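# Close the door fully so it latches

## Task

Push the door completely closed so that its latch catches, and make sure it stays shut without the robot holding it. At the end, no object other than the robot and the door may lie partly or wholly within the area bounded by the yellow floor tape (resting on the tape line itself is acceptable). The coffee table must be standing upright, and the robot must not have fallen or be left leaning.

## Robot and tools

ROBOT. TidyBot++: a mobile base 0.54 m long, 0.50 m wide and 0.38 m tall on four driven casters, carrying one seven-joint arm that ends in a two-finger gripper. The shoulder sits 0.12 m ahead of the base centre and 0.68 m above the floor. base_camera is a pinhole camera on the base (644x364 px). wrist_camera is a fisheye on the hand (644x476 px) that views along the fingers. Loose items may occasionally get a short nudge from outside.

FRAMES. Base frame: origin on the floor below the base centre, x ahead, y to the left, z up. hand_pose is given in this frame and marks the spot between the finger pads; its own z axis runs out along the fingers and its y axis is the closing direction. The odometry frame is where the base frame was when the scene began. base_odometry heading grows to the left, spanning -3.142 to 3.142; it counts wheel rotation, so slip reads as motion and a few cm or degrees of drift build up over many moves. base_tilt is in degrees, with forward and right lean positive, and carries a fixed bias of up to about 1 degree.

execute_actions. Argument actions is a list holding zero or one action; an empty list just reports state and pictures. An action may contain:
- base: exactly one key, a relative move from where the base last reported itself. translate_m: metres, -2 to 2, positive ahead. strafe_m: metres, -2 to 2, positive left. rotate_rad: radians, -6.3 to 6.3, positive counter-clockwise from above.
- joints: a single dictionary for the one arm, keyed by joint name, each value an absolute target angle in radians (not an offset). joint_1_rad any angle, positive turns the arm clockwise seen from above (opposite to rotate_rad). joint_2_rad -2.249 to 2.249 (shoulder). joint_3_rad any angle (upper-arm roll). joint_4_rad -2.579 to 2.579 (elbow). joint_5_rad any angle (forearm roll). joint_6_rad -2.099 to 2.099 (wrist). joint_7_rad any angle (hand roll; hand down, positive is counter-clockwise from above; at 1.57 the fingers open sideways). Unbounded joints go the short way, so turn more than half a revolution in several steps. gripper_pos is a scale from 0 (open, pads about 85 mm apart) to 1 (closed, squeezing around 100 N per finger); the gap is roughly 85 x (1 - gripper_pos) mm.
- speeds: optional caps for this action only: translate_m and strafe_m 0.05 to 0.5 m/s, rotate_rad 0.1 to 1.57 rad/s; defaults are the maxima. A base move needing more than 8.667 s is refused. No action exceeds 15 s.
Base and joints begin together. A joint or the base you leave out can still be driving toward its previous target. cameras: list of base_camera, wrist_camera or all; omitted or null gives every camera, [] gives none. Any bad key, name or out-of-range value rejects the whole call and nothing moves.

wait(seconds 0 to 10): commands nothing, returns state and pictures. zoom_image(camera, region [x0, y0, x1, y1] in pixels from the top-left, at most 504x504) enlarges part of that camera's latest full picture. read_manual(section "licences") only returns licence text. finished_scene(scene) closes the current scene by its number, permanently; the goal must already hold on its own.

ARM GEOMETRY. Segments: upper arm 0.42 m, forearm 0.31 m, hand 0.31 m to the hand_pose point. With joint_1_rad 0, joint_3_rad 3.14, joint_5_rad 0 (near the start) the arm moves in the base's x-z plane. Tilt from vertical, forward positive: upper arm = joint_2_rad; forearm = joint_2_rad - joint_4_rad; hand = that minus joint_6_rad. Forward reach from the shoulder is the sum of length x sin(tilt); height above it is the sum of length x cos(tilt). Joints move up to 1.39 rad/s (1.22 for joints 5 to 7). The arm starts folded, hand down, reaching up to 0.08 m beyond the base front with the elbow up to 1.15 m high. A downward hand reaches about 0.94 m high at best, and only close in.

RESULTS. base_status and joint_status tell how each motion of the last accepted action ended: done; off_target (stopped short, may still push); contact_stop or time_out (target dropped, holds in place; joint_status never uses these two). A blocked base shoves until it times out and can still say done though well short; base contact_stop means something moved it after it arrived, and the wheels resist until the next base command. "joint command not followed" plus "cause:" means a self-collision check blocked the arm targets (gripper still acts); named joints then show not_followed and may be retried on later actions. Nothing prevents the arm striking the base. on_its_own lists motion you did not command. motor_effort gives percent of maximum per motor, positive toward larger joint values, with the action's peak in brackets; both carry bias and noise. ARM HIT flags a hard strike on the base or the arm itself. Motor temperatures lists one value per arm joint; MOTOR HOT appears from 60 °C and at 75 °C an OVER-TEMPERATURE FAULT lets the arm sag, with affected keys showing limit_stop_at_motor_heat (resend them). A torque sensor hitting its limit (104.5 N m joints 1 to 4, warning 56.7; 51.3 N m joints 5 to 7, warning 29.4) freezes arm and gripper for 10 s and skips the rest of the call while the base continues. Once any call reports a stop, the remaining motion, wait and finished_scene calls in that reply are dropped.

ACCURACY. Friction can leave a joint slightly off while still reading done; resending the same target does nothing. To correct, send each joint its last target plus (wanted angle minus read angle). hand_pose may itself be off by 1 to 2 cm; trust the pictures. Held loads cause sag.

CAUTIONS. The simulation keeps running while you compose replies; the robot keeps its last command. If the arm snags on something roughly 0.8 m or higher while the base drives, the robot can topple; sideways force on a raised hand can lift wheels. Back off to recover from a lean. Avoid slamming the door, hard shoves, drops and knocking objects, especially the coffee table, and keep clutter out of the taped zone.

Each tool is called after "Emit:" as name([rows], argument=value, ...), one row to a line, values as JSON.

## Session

Emit:
execute_actions(actions=[])

Scene clock: 0.00 s.
Motor temperatures (°C, as the motors report them): [32 33 26 28 36 35 35]
base_odometry: x=+0.000 y=+0.000 heading=+0.000 (m, m, rad; odometry frame)
base_tilt: forward=-0.9 right=-0.2 (deg)
base_status: not commanded
joint_positions: joint_1_rad=+0.041 joint_2_rad=-0.357 joint_3_rad=+3.132 joint_4_rad=-2.525 joint_5_rad=-0.006 joint_6_rad=-0.885 joint_7_rad=+1.534 gripper_pos=+0.000
joint_status: not commanded
motor_effort: joint_1_rad=+0 joint_2_rad=-2 joint_3_rad=+0 joint_4_rad=+13 joint_5_rad=-1 joint_6_rad=+1 joint_7_rad=+0 (%)
hand_pose: x=+0.2595 y=-0.0019 z=+0.5892 quat_wxyz=(-0.001, +0.998, -0.036, +0.044) (m; base frame)
pictures: base_camera, wrist_camera
Images, in order (width x height): base_camera 644x364, wrist_camera 644x476.

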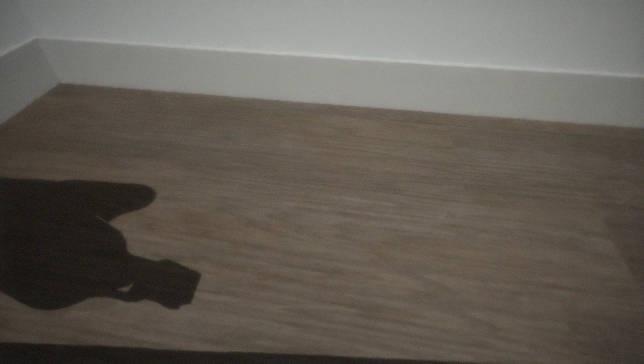

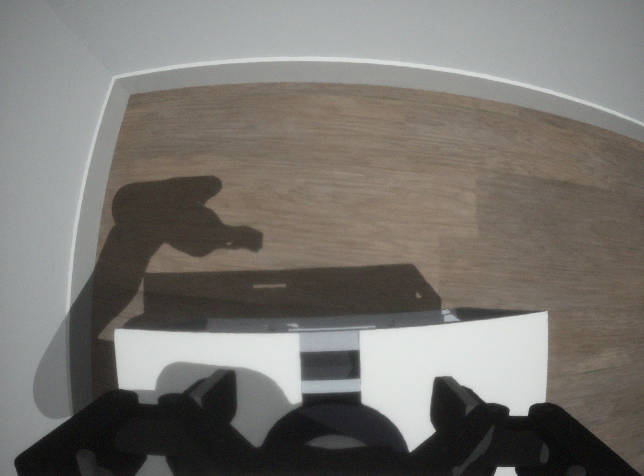

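Emit:
execute_actions([
  {"base": {"rotate_rad": -2.4}, "joints": {"joint_6_rad": 0.2}},
])

Scene clock: 10.93 s.
Motor temperatures (°C, as the motors report them): [32 33 26 28 36 35 35]
base_odometry: x=+0.000 y=+0.000 heading=-2.399 (m, m, rad; odometry frame)
base_tilt: forward=-0.9 right=-0.2 (deg)
base_status: done
joint_positions: joint_1_rad=+0.041 joint_2_rad=-0.357 joint_3_rad=+3.132 joint_4_rad=-2.522 joint_5_rad=-0.006 joint_6_rad=+0.178 joint_7_rad=+1.534 gripper_pos=+0.000
joint_status: all done
motor_effort: joint_1_rad=+0(1) joint_2_rad=-7(7) joint_3_rad=-1(0) joint_4_rad=+18(17) joint_5_rad=-1(0) joint_6_rad=+8(7) joint_7_rad=+0(0) (%)
hand_pose: x=+0.5170 y=-0.0114 z=+0.7740 quat_wxyz=(-0.001, +0.838, -0.031, +0.546) (m; base frame)
pictures: base_camera, wrist_camera
Images, in order (width x height): base_camera 644x364, wrist_camera 644x476.

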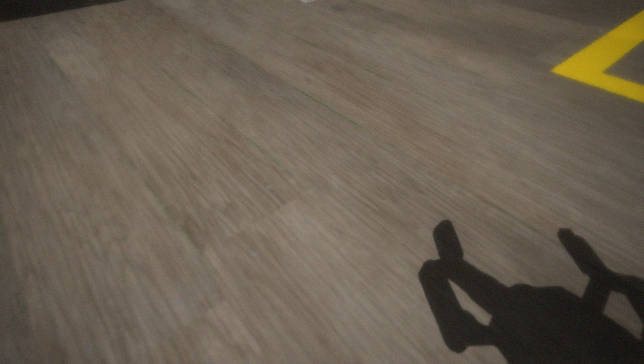

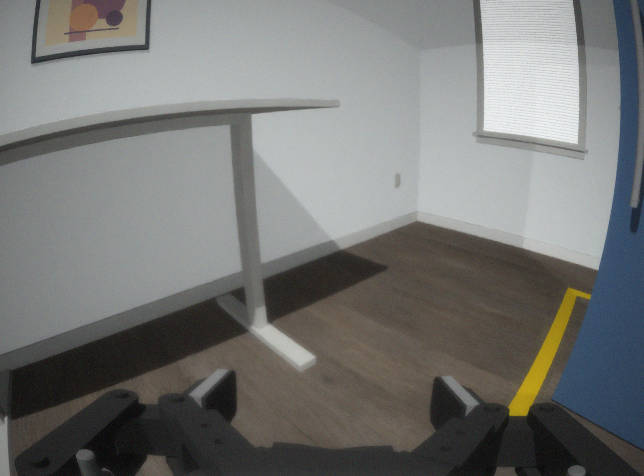

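Emit:
execute_actions([
  {"base": {"rotate_rad": -0.36}},
])

Scene clock: 55.13 s.
Motor temperatures (°C, as the motors report them): [32 33 26 29 36 36 35]
base_odometry: x=+0.000 y=+0.000 heading=-2.759 (m, m, rad; odometry frame)
base_tilt: forward=-0.9 right=-0.2 (deg)
base_status: done
joint_positions: joint_1_rad=+0.041 joint_2_rad=-0.357 joint_3_rad=+3.132 joint_4_rad=-2.522 joint_5_rad=-0.006 joint_6_rad=+0.178 joint_7_rad=+1.534 gripper_pos=+0.000
joint_status: not commanded
motor_effort: joint_1_rad=+0(1) joint_2_rad=-7(7) joint_3_rad=+0(1) joint_4_rad=+18(18) joint_5_rad=-1(1) joint_6_rad=+8(8) joint_7_rad=+0(0) (%)
hand_pose: x=+0.5170 y=-0.0115 z=+0.7740 quat_wxyz=(-0.001, +0.838, -0.031, +0.546) (m; base frame)
pictures: base_camera, wrist_camera
Images, in order (width x height): base_camera 644x364, wrist_camera 644x476.

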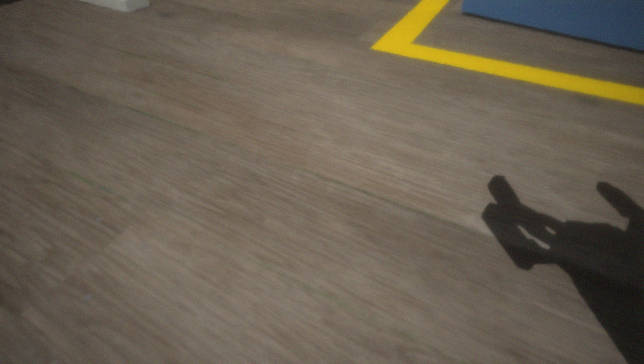

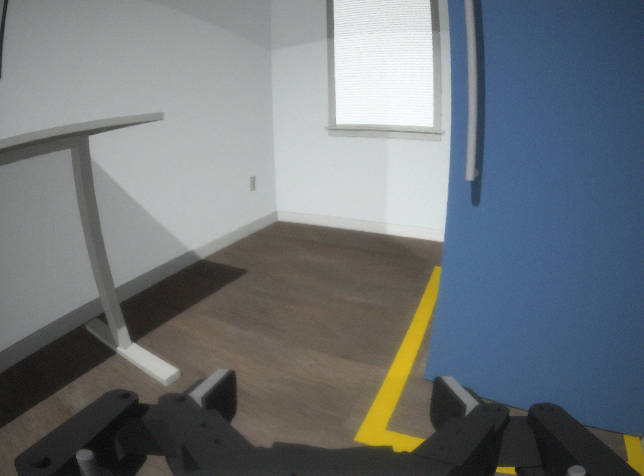

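Emit:
execute_actions([
  {"base": {"translate_m": 1.9}, "joints": {"joint_1_rad": 2.05, "joint_6_rad": -0.5}},
])

Scene clock: 78.47 s.
Motor temperatures (°C, as the motors report them): [32 33 26 29 36 36 35]
base_odometry: x=-1.763 y=-0.708 heading=-2.759 (m, m, rad; odometry frame)
base_tilt: forward=-1.0 right=-0.2 (deg)
base_status: done
joint_positions: joint_1_rad=+2.029 joint_2_rad=-0.357 joint_3_rad=+3.132 joint_4_rad=-2.522 joint_5_rad=-0.006 joint_6_rad=-0.454 joint_7_rad=+1.534 gripper_pos=+0.000
joint_status: all done
motor_effort: joint_1_rad=+0(1) joint_2_rad=-5(7) joint_3_rad=+0(1) joint_4_rad=+16(20) joint_5_rad=-1(1) joint_6_rad=+4(9) joint_7_rad=+0(0) (%)
hand_pose: x=+0.0040 y=-0.2430 z=+0.6303 quat_wxyz=(+0.216, +0.497, -0.828, +0.142) (m; base frame)
pictures: base_camera, wrist_camera
Images, in order (width x height): base_camera 644x364, wrist_camera 644x476.

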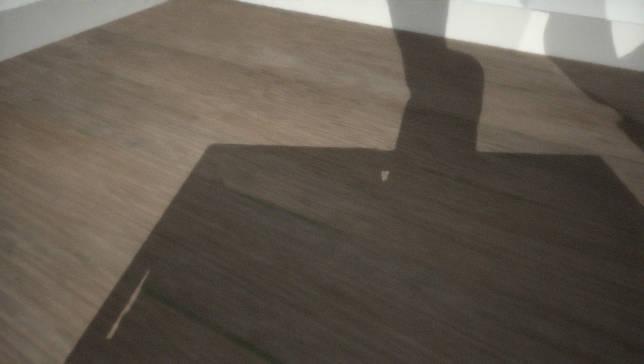

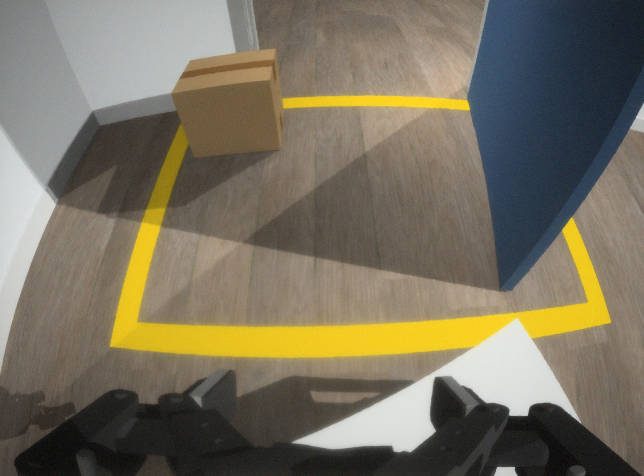

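Emit:
execute_actions([
  {"base": {"rotate_rad": -0.475}, "joints": {"joint_1_rad": 1.56}},
])

Scene clock: 150.83 s.
Motor temperatures (°C, as the motors report them): [32 33 26 29 36 35 35]
base_odometry: x=-1.763 y=-0.708 heading=+3.050 (m, m, rad; odometry frame)
base_tilt: forward=-0.9 right=-0.2 (deg)
base_status: done
joint_positions: joint_1_rad=+1.580 joint_2_rad=-0.357 joint_3_rad=+3.132 joint_4_rad=-2.522 joint_5_rad=-0.006 joint_6_rad=-0.454 joint_7_rad=+1.534 gripper_pos=+0.000
joint_status: all done
motor_effort: joint_1_rad=+0(1) joint_2_rad=-5(5) joint_3_rad=+0(0) joint_4_rad=+16(16) joint_5_rad=-1(1) joint_6_rad=+4(5) joint_7_rad=+0(0) (%)
hand_pose: x=+0.1208 y=-0.2688 z=+0.6303 quat_wxyz=(+0.179, +0.669, -0.697, +0.186) (m; base frame)
pictures: base_camera, wrist_camera
Images, in order (width x height): base_camera 644x364, wrist_camera 644x476.

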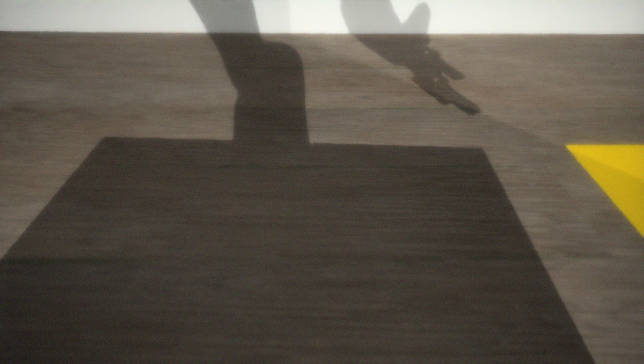

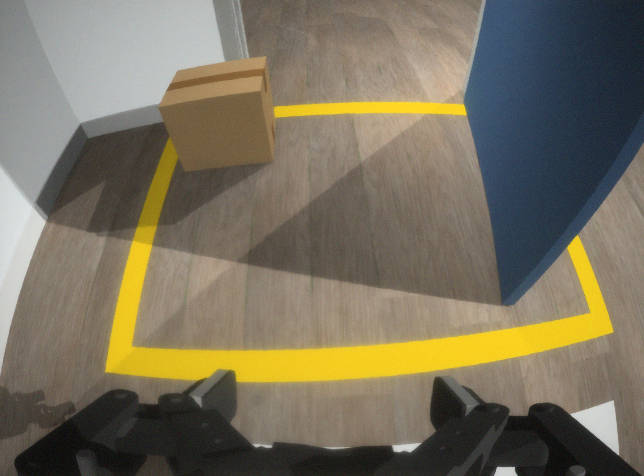

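Emit:
execute_actions([
  {"base": {"translate_m": 0.05}, "joints": {"joint_1_rad": 1.3, "joint_6_rad": -0.7}},
], cameras=[])

Emit:
execute_actions([
  {"base": {"strafe_m": -0.72}},
])

Scene clock: 214.30 s.
Motor temperatures (°C, as the motors report them): [32 33 26 29 36 35 35]
base_odometry: x=-1.813 y=-0.703 heading=+3.049 (m, m, rad; odometry frame)
base_tilt: forward=-0.9 right=-0.2 (deg)
base_status: done
joint_positions: joint_1_rad=+1.321 joint_2_rad=-0.357 joint_3_rad=+3.132 joint_4_rad=-2.522 joint_5_rad=-0.006 joint_6_rad=-0.655 joint_7_rad=+1.534 gripper_pos=+0.000
joint_status: all done
motor_effort: joint_1_rad=+0(1) joint_2_rad=-4(5) joint_3_rad=+0(0) joint_4_rad=+15(16) joint_5_rad=-1(0) joint_6_rad=+2(5) joint_7_rad=+0(0) (%)
hand_pose: x=+0.1753 y=-0.2043 z=+0.6047 quat_wxyz=(+0.095, +0.770, -0.618, +0.129) (m; base frame)
pictures: none
No camera images: the call's "cameras" was empty. Leave "cameras" out to get every camera's image.

Scene clock: 217.10 s.
Motor temperatures (°C, as the motors report them): [32 33 26 29 36 35 35]
base_odometry: x=-1.747 y=+0.014 heading=+3.049 (m, m, rad; odometry frame)
base_tilt: forward=-0.9 right=-0.2 (deg)
base_status: done
joint_positions: joint_1_rad=+1.321 joint_2_rad=-0.357 joint_3_rad=+3.132 joint_4_rad=-2.522 joint_5_rad=-0.006 joint_6_rad=-0.657 joint_7_rad=+1.534 gripper_pos=+0.000
joint_status: not commanded
motor_effort: joint_1_rad=+0(1) joint_2_rad=-4(5) joint_3_rad=+0(0) joint_4_rad=+15(16) joint_5_rad=-1(1) joint_6_rad=+3(3) joint_7_rad=-1(0) (%)
hand_pose: x=+0.1752 y=-0.2038 z=+0.6045 quat_wxyz=(+0.094, +0.770, -0.618, +0.128) (m; base frame)
pictures: base_camera, wrist_camera
Images, in order (width x height): base_camera 644x364, wrist_camera 644x476.

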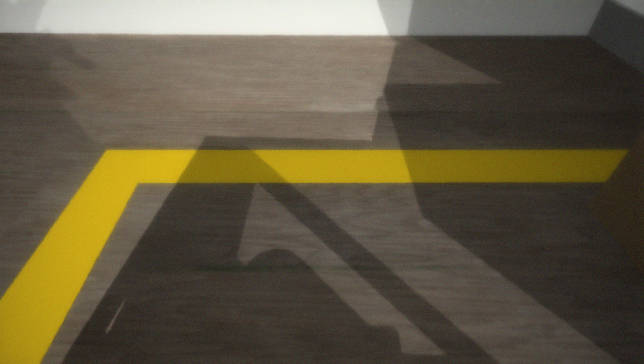

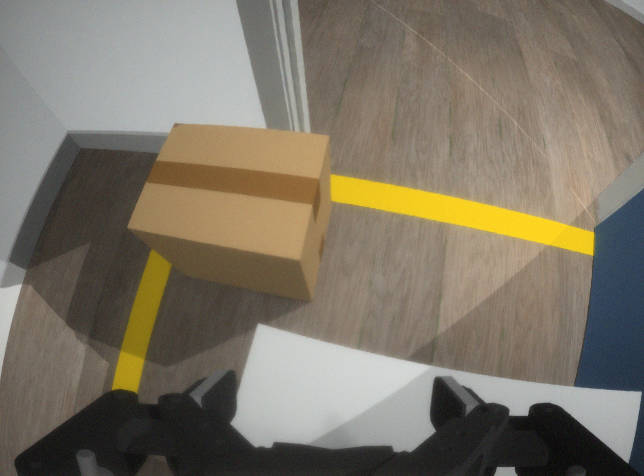

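Emit:
execute_actions([
  {"base": {"translate_m": -0.075}, "joints": {"joint_1_rad": 0.9}},
])

Scene clock: 243.57 s.
Motor temperatures (°C, as the motors report them): [32 33 26 29 36 35 35]
base_odometry: x=-1.672 y=+0.007 heading=+3.049 (m, m, rad; odometry frame)
base_tilt: forward=-0.9 right=-0.2 (deg)
base_status: done
joint_positions: joint_1_rad=+0.921 joint_2_rad=-0.357 joint_3_rad=+3.132 joint_4_rad=-2.522 joint_5_rad=-0.006 joint_6_rad=-0.657 joint_7_rad=+1.534 gripper_pos=+0.000
joint_status: all done
motor_effort: joint_1_rad=+0(1) joint_2_rad=-4(5) joint_3_rad=-1(0) joint_4_rad=+15(15) joint_5_rad=-1(1) joint_6_rad=+2(3) joint_7_rad=+0(1) (%)
hand_pose: x=+0.2501 y=-0.1658 z=+0.6045 quat_wxyz=(+0.067, +0.877, -0.453, +0.145) (m; base frame)
pictures: base_camera, wrist_camera
Images, in order (width x height): base_camera 644x364, wrist_camera 644x476.

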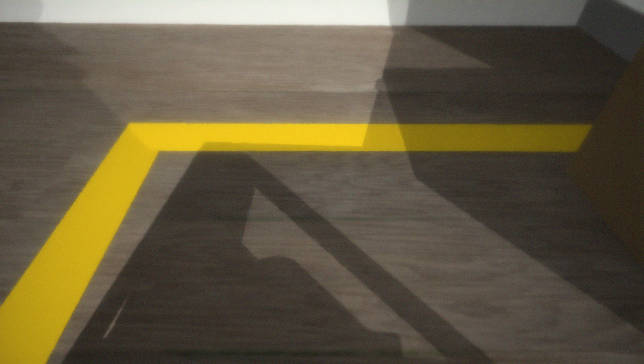

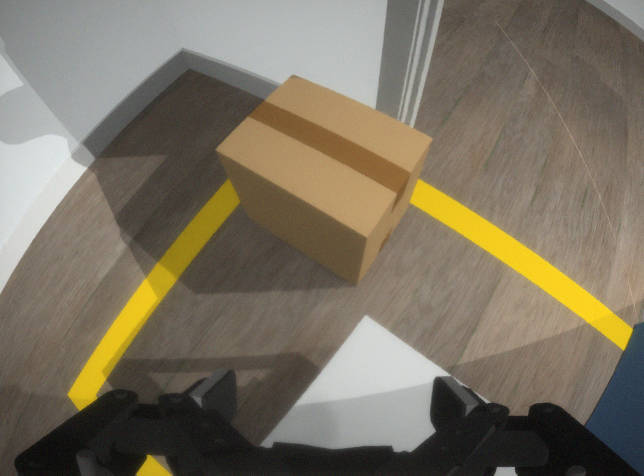

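Emit:
execute_actions([
  {"base": {"strafe_m": -0.3}, "joints": {"joint_1_rad": 0.3, "joint_6_rad": -0.8}},
])

Scene clock: 251.13 s.
Motor temperatures (°C, as the motors report them): [32 33 26 29 36 35 35]
base_odometry: x=-1.644 y=+0.306 heading=+3.049 (m, m, rad; odometry frame)
base_tilt: forward=-0.9 right=-0.2 (deg)
base_status: done
joint_positions: joint_1_rad=+0.322 joint_2_rad=-0.357 joint_3_rad=+3.132 joint_4_rad=-2.522 joint_5_rad=-0.006 joint_6_rad=-0.752 joint_7_rad=+1.534 gripper_pos=+0.000
joint_status: all done
motor_effort: joint_1_rad=+0(0) joint_2_rad=-4(5) joint_3_rad=+0(0) joint_4_rad=+15(16) joint_5_rad=-1(1) joint_6_rad=+2(4) joint_7_rad=+0(0) (%)
hand_pose: x=+0.2936 y=-0.0540 z=+0.5966 quat_wxyz=(+0.015, +0.978, -0.175, +0.111) (m; base frame)
pictures: base_camera, wrist_camera
Images, in order (width x height): base_camera 644x364, wrist_camera 644x476.

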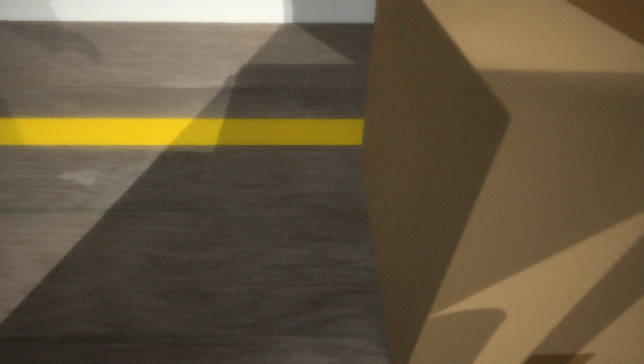

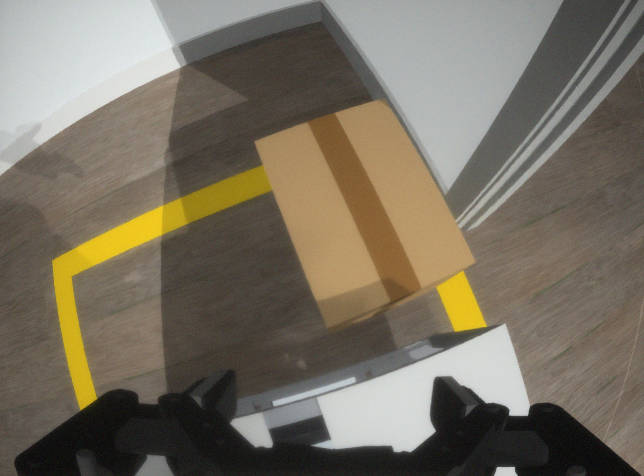

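Emit:
execute_actions([
  {"base": {"translate_m": 0.555}, "speeds": {"translate_m": 0.18}, "joints": {"joint_1_rad": 0.0, "joint_2_rad": -1.0, "joint_4_rad": -1.5, "joint_6_rad": -2.05}},
])

Scene clock: 262.27 s.
Motor temperatures (°C, as the motors report them): [32 33 26 29 36 35 35]
base_odometry: x=-2.197 y=+0.357 heading=+3.049 (m, m, rad; odometry frame)
base_tilt: forward=-1.0 right=-0.2 (deg)
base_status: done
joint_positions: joint_1_rad=+0.023 joint_2_rad=-0.989 joint_3_rad=+3.132 joint_4_rad=-1.513 joint_5_rad=-0.006 joint_6_rad=-2.007 joint_7_rad=+1.534 gripper_pos=+0.000
joint_status: all done
motor_effort: joint_1_rad=+0(0) joint_2_rad=+17(18) joint_3_rad=+0(0) joint_4_rad=+11(19) joint_5_rad=-1(0) joint_6_rad=+5(5) joint_7_rad=+0(0) (%)
hand_pose: x=+0.1033 y=+0.0053 z=+0.9299 quat_wxyz=(-0.001, +0.954, -0.023, +0.300) (m; base frame)
pictures: base_camera, wrist_camera
Images, in order (width x height): base_camera 644x364, wrist_camera 644x476.

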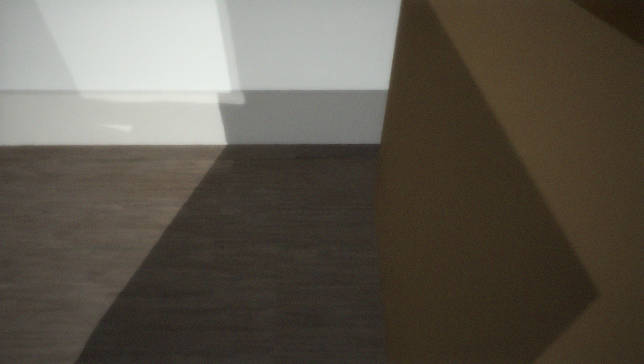

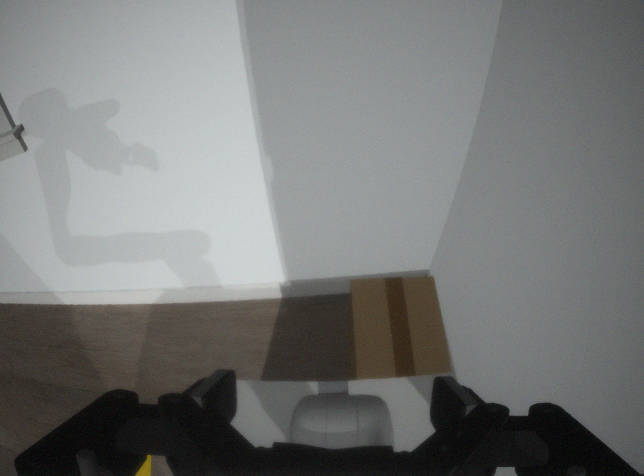

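Emit:
execute_actions([
  {"base": {"strafe_m": 0.84}, "joints": {"joint_4_rad": -1.1, "joint_5_rad": 2.3}},
])

Scene clock: 278.17 s.
Motor temperatures (°C, as the motors report them): [32 33 26 29 36 35 35]
base_odometry: x=-2.275 y=-0.479 heading=+3.048 (m, m, rad; odometry frame)
base_tilt: forward=-1.0 right=-0.2 (deg)
base_status: done
joint_positions: joint_1_rad=+0.015 joint_2_rad=-0.992 joint_3_rad=+3.132 joint_4_rad=-1.112 joint_5_rad=+2.303 joint_6_rad=-2.007 joint_7_rad=+1.534 gripper_pos=+0.000
joint_status: all done
motor_effort: joint_1_rad=-1(4) joint_2_rad=+29(30) joint_3_rad=-3(4) joint_4_rad=-2(12) joint_5_rad=+0(1) joint_6_rad=+8(8) joint_7_rad=+0(0) (%)
hand_pose: x=-0.4006 y=-0.2005 z=+1.1174 quat_wxyz=(+0.535, +0.336, -0.747, +0.208) (m; base frame)
pictures: base_camera, wrist_camera
Images, in order (width x height): base_camera 644x364, wrist_camera 644x476.

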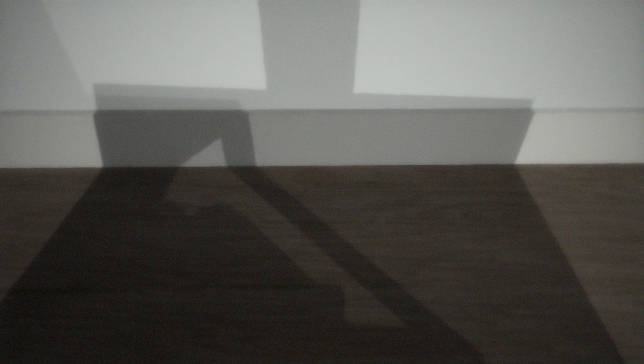

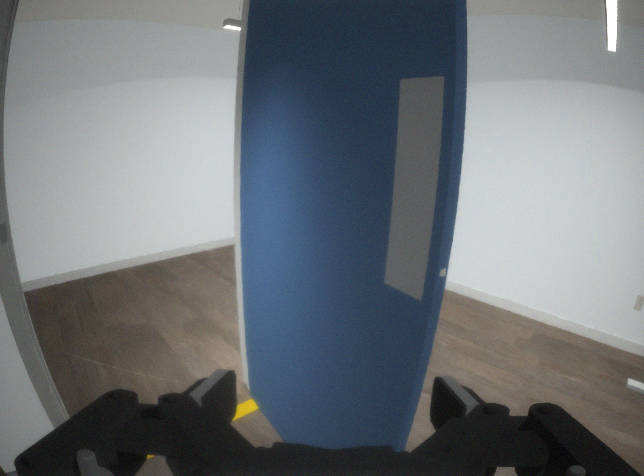

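Emit:
execute_actions([
  {"base": {"translate_m": -1.21}, "joints": {"joint_4_rad": -1.5, "joint_5_rad": 0.45}},
])

Scene clock: 294.27 s.
Motor temperatures (°C, as the motors report them): [32 33 26 29 36 35 35]
base_odometry: x=-1.070 y=-0.593 heading=+3.048 (m, m, rad; odometry frame)
base_tilt: forward=-1.0 right=-0.2 (deg)
base_status: done
joint_positions: joint_1_rad=+0.014 joint_2_rad=-0.994 joint_3_rad=+3.132 joint_4_rad=-1.489 joint_5_rad=+0.453 joint_6_rad=-2.007 joint_7_rad=+1.534 gripper_pos=+0.000
joint_status: all done
motor_effort: joint_1_rad=+0(2) joint_2_rad=+17(30) joint_3_rad=-2(4) joint_4_rad=+10(10) joint_5_rad=+1(2) joint_6_rad=+5(8) joint_7_rad=+0(0) (%)
hand_pose: x=+0.0752 y=-0.1196 z=+0.9523 quat_wxyz=(+0.163, +0.921, -0.174, +0.309) (m; base frame)
pictures: base_camera, wrist_camera
Images, in order (width x height): base_camera 644x364, wrist_camera 644x476.

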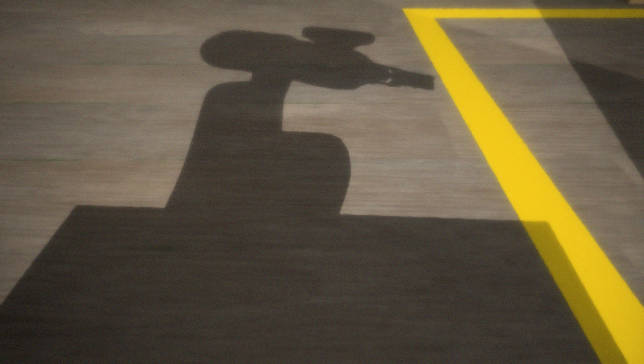

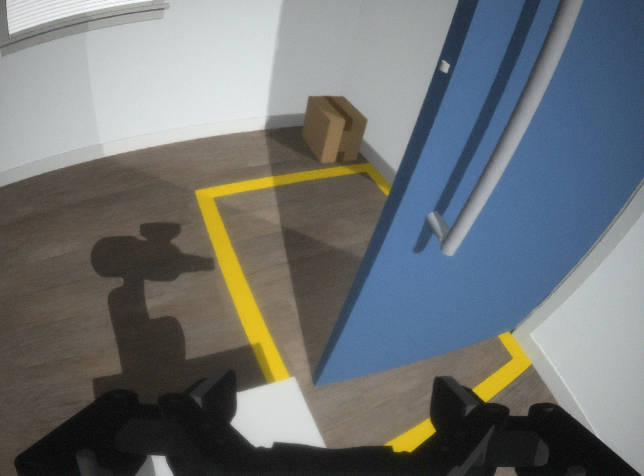

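Emit:
zoom_image(camera="wrist_camera", region=[230, 300, 440, 460])

Region (230, 300, 440, 460) of wrist_camera's 644x476 image, scaled by 2.400; it fills the top 384 rows of this view, and the rest is white.

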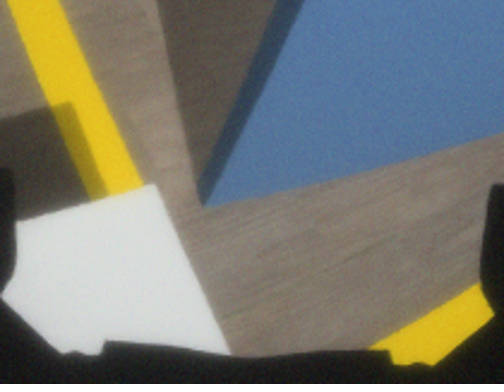

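Emit:
execute_actions([
  {"base": {"strafe_m": -0.5}},
])

Scene clock: 323.97 s.
Motor temperatures (°C, as the motors report them): [32 33 26 29 36 35 35]
base_odometry: x=-1.023 y=-0.095 heading=+3.048 (m, m, rad; odometry frame)
base_tilt: forward=-0.9 right=-0.2 (deg)
base_status: done
joint_positions: joint_1_rad=+0.009 joint_2_rad=-0.994 joint_3_rad=+3.133 joint_4_rad=-1.489 joint_5_rad=+0.453 joint_6_rad=-2.007 joint_7_rad=+1.534 gripper_pos=+0.000
joint_status: not commanded
motor_effort: joint_1_rad=+0(3) joint_2_rad=+17(18) joint_3_rad=-2(4) joint_4_rad=+10(10) joint_5_rad=+1(2) joint_6_rad=+5(6) joint_7_rad=+0(0) (%)
hand_pose: x=+0.0758 y=-0.1200 z=+0.9522 quat_wxyz=(+0.161, +0.921, -0.172, +0.310) (m; base frame)
pictures: base_camera, wrist_camera
Images, in order (width x height): base_camera 644x364, wrist_camera 644x476.

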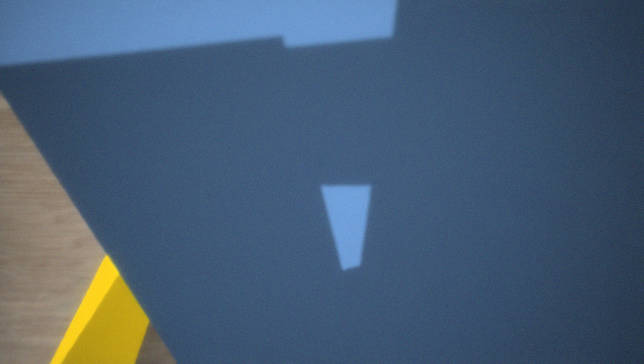

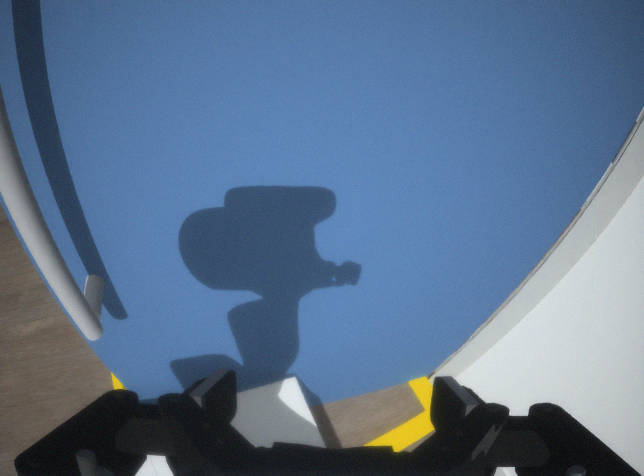

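Emit:
execute_actions([
  {"base": {"translate_m": 0.69}, "speeds": {"translate_m": 0.2}},
])

Scene clock: 335.80 s.
Motor temperatures (°C, as the motors report them): [32 33 26 29 36 35 35]
base_odometry: x=-1.710 y=-0.030 heading=+3.048 (m, m, rad; odometry frame)
base_tilt: forward=-0.9 right=-0.2 (deg)
base_status: done
joint_positions: joint_1_rad=+0.008 joint_2_rad=-0.996 joint_3_rad=+3.133 joint_4_rad=-1.489 joint_5_rad=+0.453 joint_6_rad=-2.009 joint_7_rad=+1.534 gripper_pos=+0.000
joint_status: not commanded
motor_effort: joint_1_rad=+0(2) joint_2_rad=+17(23) joint_3_rad=-2(3) joint_4_rad=+9(11) joint_5_rad=+1(1) joint_6_rad=+5(7) joint_7_rad=+0(0) (%)
hand_pose: x=+0.0751 y=-0.1200 z=+0.9519 quat_wxyz=(+0.161, +0.921, -0.172, +0.310) (m; base frame)
pictures: base_camera, wrist_camera
Images, in order (width x height): base_camera 644x364, wrist_camera 644x476.

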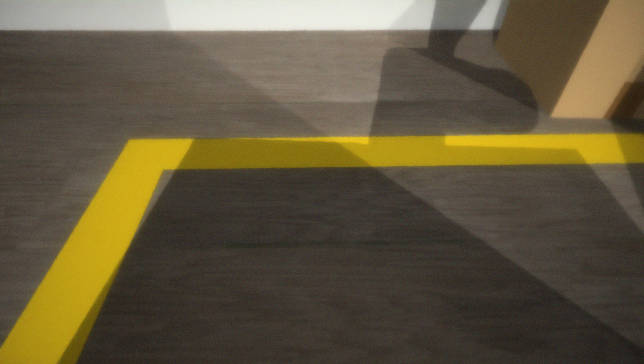

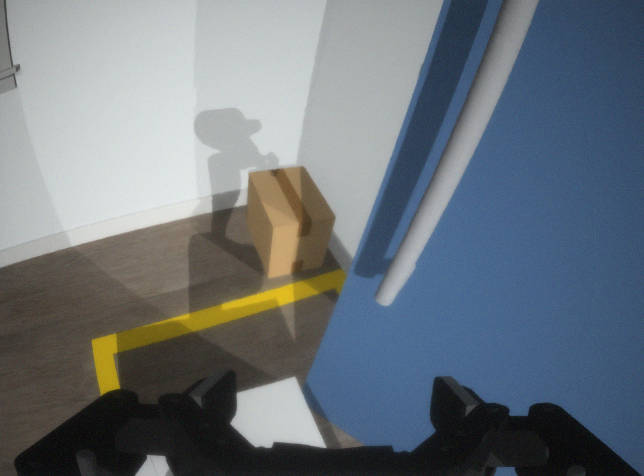

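Emit:
execute_actions([
  {"base": {"strafe_m": -0.42}, "speeds": {"strafe_m": 0.14}},
])

Scene clock: 348.20 s.
Motor temperatures (°C, as the motors report them): [32 34 26 29 36 35 35]
base_odometry: x=-1.671 y=+0.388 heading=+3.048 (m, m, rad; odometry frame)
base_tilt: forward=-1.0 right=-0.2 (deg)
base_status: done
joint_positions: joint_1_rad=+0.008 joint_2_rad=-0.996 joint_3_rad=+3.133 joint_4_rad=-1.489 joint_5_rad=+0.453 joint_6_rad=-2.009 joint_7_rad=+1.534 gripper_pos=+0.000
joint_status: not commanded
motor_effort: joint_1_rad=+0(3) joint_2_rad=+17(19) joint_3_rad=-2(3) joint_4_rad=+10(10) joint_5_rad=+1(2) joint_6_rad=+5(6) joint_7_rad=+0(0) (%)
hand_pose: x=+0.0751 y=-0.1199 z=+0.9519 quat_wxyz=(+0.161, +0.921, -0.172, +0.310) (m; base frame)
pictures: base_camera, wrist_camera
Images, in order (width x height): base_camera 644x364, wrist_camera 644x476.

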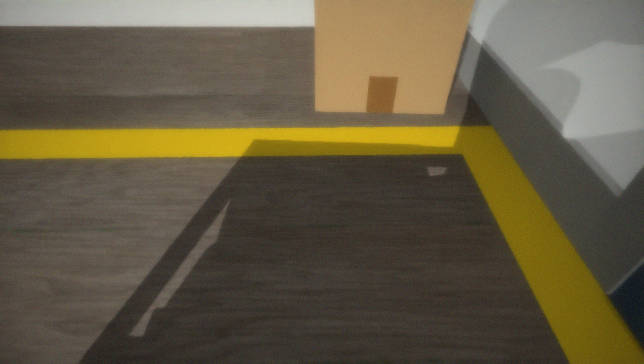

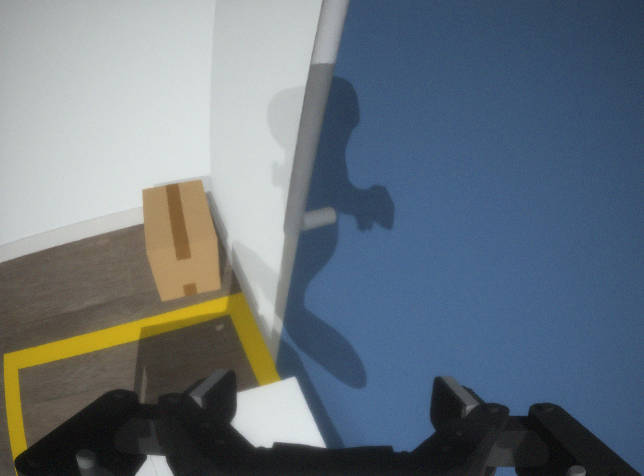

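Emit:
zoom_image(camera="base_camera", region=[500, 230, 644, 364])

Region (500, 230, 644, 364) of base_camera's 644x364 image, scaled by 3.500; it fills the top 469 rows of this view, and the rest is white.

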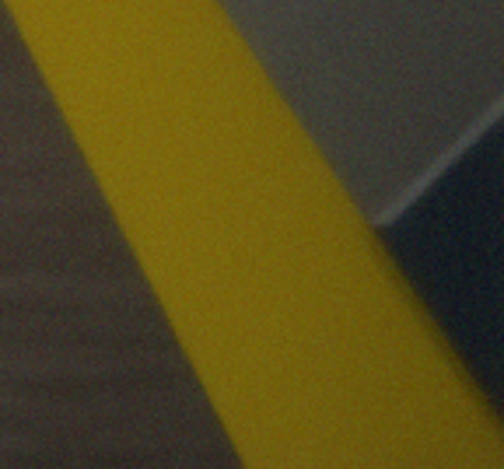

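Emit:
execute_actions([
  {"base": {"strafe_m": -0.064}, "speeds": {"strafe_m": 0.06}},
])

Scene clock: 357.60 s.
Motor temperatures (°C, as the motors report them): [32 34 26 29 36 35 35]
base_odometry: x=-1.665 y=+0.452 heading=+3.048 (m, m, rad; odometry frame)
base_tilt: forward=-1.0 right=-0.2 (deg)
base_status: done
joint_positions: joint_1_rad=+0.008 joint_2_rad=-0.996 joint_3_rad=+3.133 joint_4_rad=-1.489 joint_5_rad=+0.453 joint_6_rad=-2.009 joint_7_rad=+1.534 gripper_pos=+0.000
joint_status: not commanded
motor_effort: joint_1_rad=+0(2) joint_2_rad=+17(18) joint_3_rad=-2(3) joint_4_rad=+11(10) joint_5_rad=+1(2) joint_6_rad=+6(6) joint_7_rad=-1(0) (%)
hand_pose: x=+0.0751 y=-0.1199 z=+0.9519 quat_wxyz=(+0.161, +0.921, -0.172, +0.310) (m; base frame)
pictures: base_camera, wrist_camera
Images, in order (width x height): base_camera 644x364, wrist_camera 644x476.

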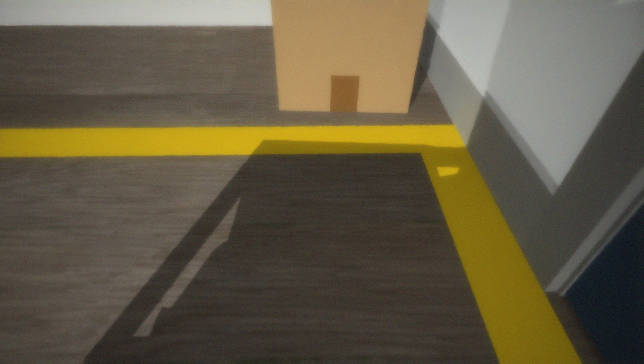

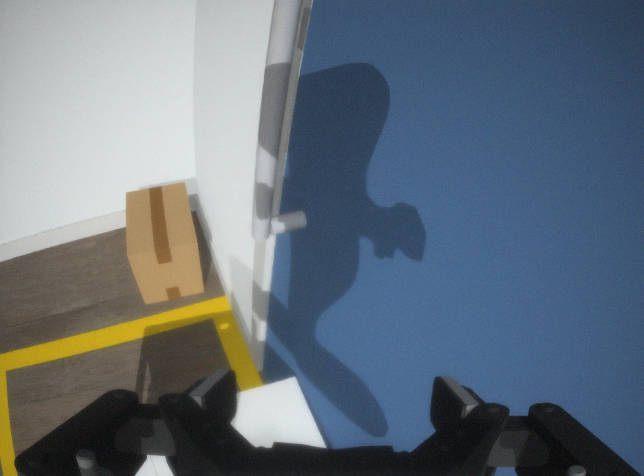

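Emit:
zoom_image(camera="base_camera", region=[480, 170, 644, 364])

Region (480, 170, 644, 364) of base_camera's 644x364 image, scaled by 2.598; it fills the left 426 columns of this view, and the rest is white.

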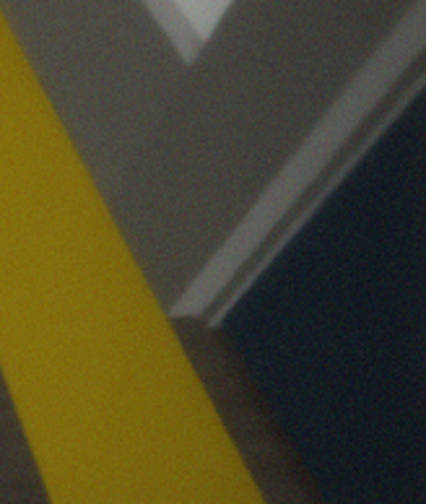

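Emit:
zoom_image(camera="wrist_camera", region=[240, 0, 360, 160])

Emit:
zoom_image(camera="base_camera", region=[540, 250, 620, 320])

Region (240, 0, 360, 160) of wrist_camera's 644x476 image, scaled by 3.150; it fills the left 378 columns of this view, and the rest is white.

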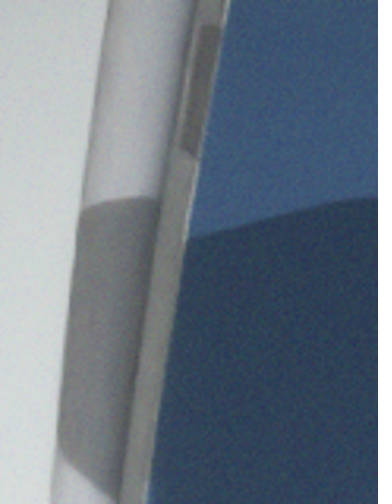

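Region (540, 250, 620, 320) of base_camera's 644x364 image, scaled by 6.300; it fills the top 441 rows of this view, and the rest is white.

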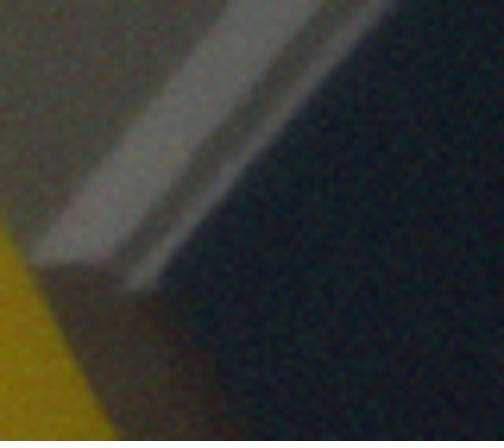

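Emit:
execute_actions([
  {"base": {"strafe_m": 0.05}},
])

Scene clock: 375.60 s.
Motor temperatures (°C, as the motors report them): [32 34 26 29 36 35 35]
base_odometry: x=-1.670 y=+0.402 heading=+3.048 (m, m, rad; odometry frame)
base_tilt: forward=-1.0 right=-0.2 (deg)
base_status: done
joint_positions: joint_1_rad=+0.008 joint_2_rad=-0.996 joint_3_rad=+3.132 joint_4_rad=-1.489 joint_5_rad=+0.453 joint_6_rad=-2.009 joint_7_rad=+1.534 gripper_pos=+0.000
joint_status: not commanded
motor_effort: joint_1_rad=+0(3) joint_2_rad=+17(18) joint_3_rad=-1(3) joint_4_rad=+10(10) joint_5_rad=+1(2) joint_6_rad=+6(6) joint_7_rad=+0(1) (%)
hand_pose: x=+0.0752 y=-0.1197 z=+0.9520 quat_wxyz=(+0.162, +0.921, -0.171, +0.310) (m; base frame)
pictures: base_camera, wrist_camera
Images, in order (width x height): base_camera 644x364, wrist_camera 644x476.

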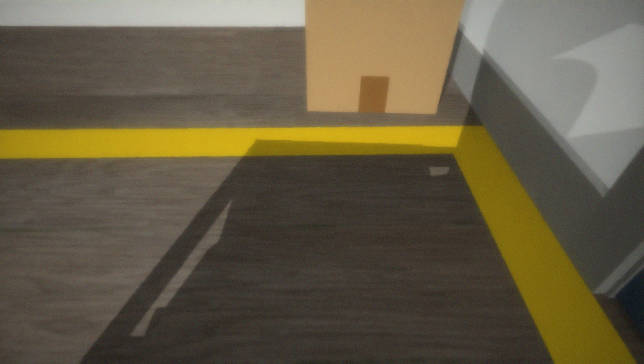

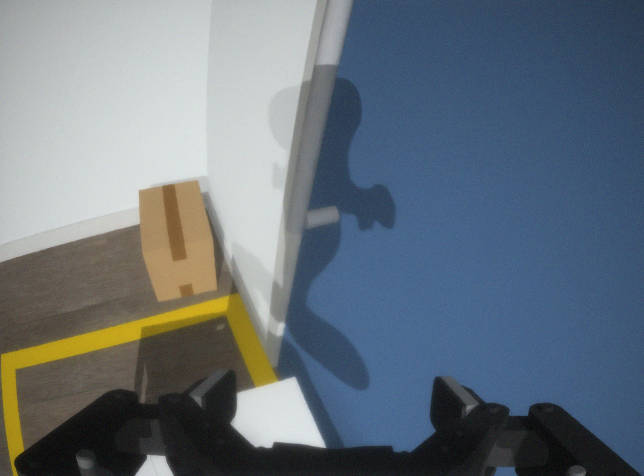

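Emit:
zoom_image(camera="base_camera", region=[574, 250, 644, 330])

Region (574, 250, 644, 330) of base_camera's 644x364 image, scaled by 6.300; it fills the left 441 columns of this view, and the rest is white.

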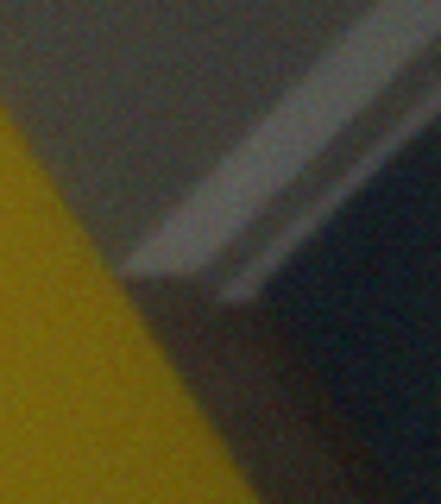

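Emit:
finished_scene(scene=2)

The scene is finished: the task was done.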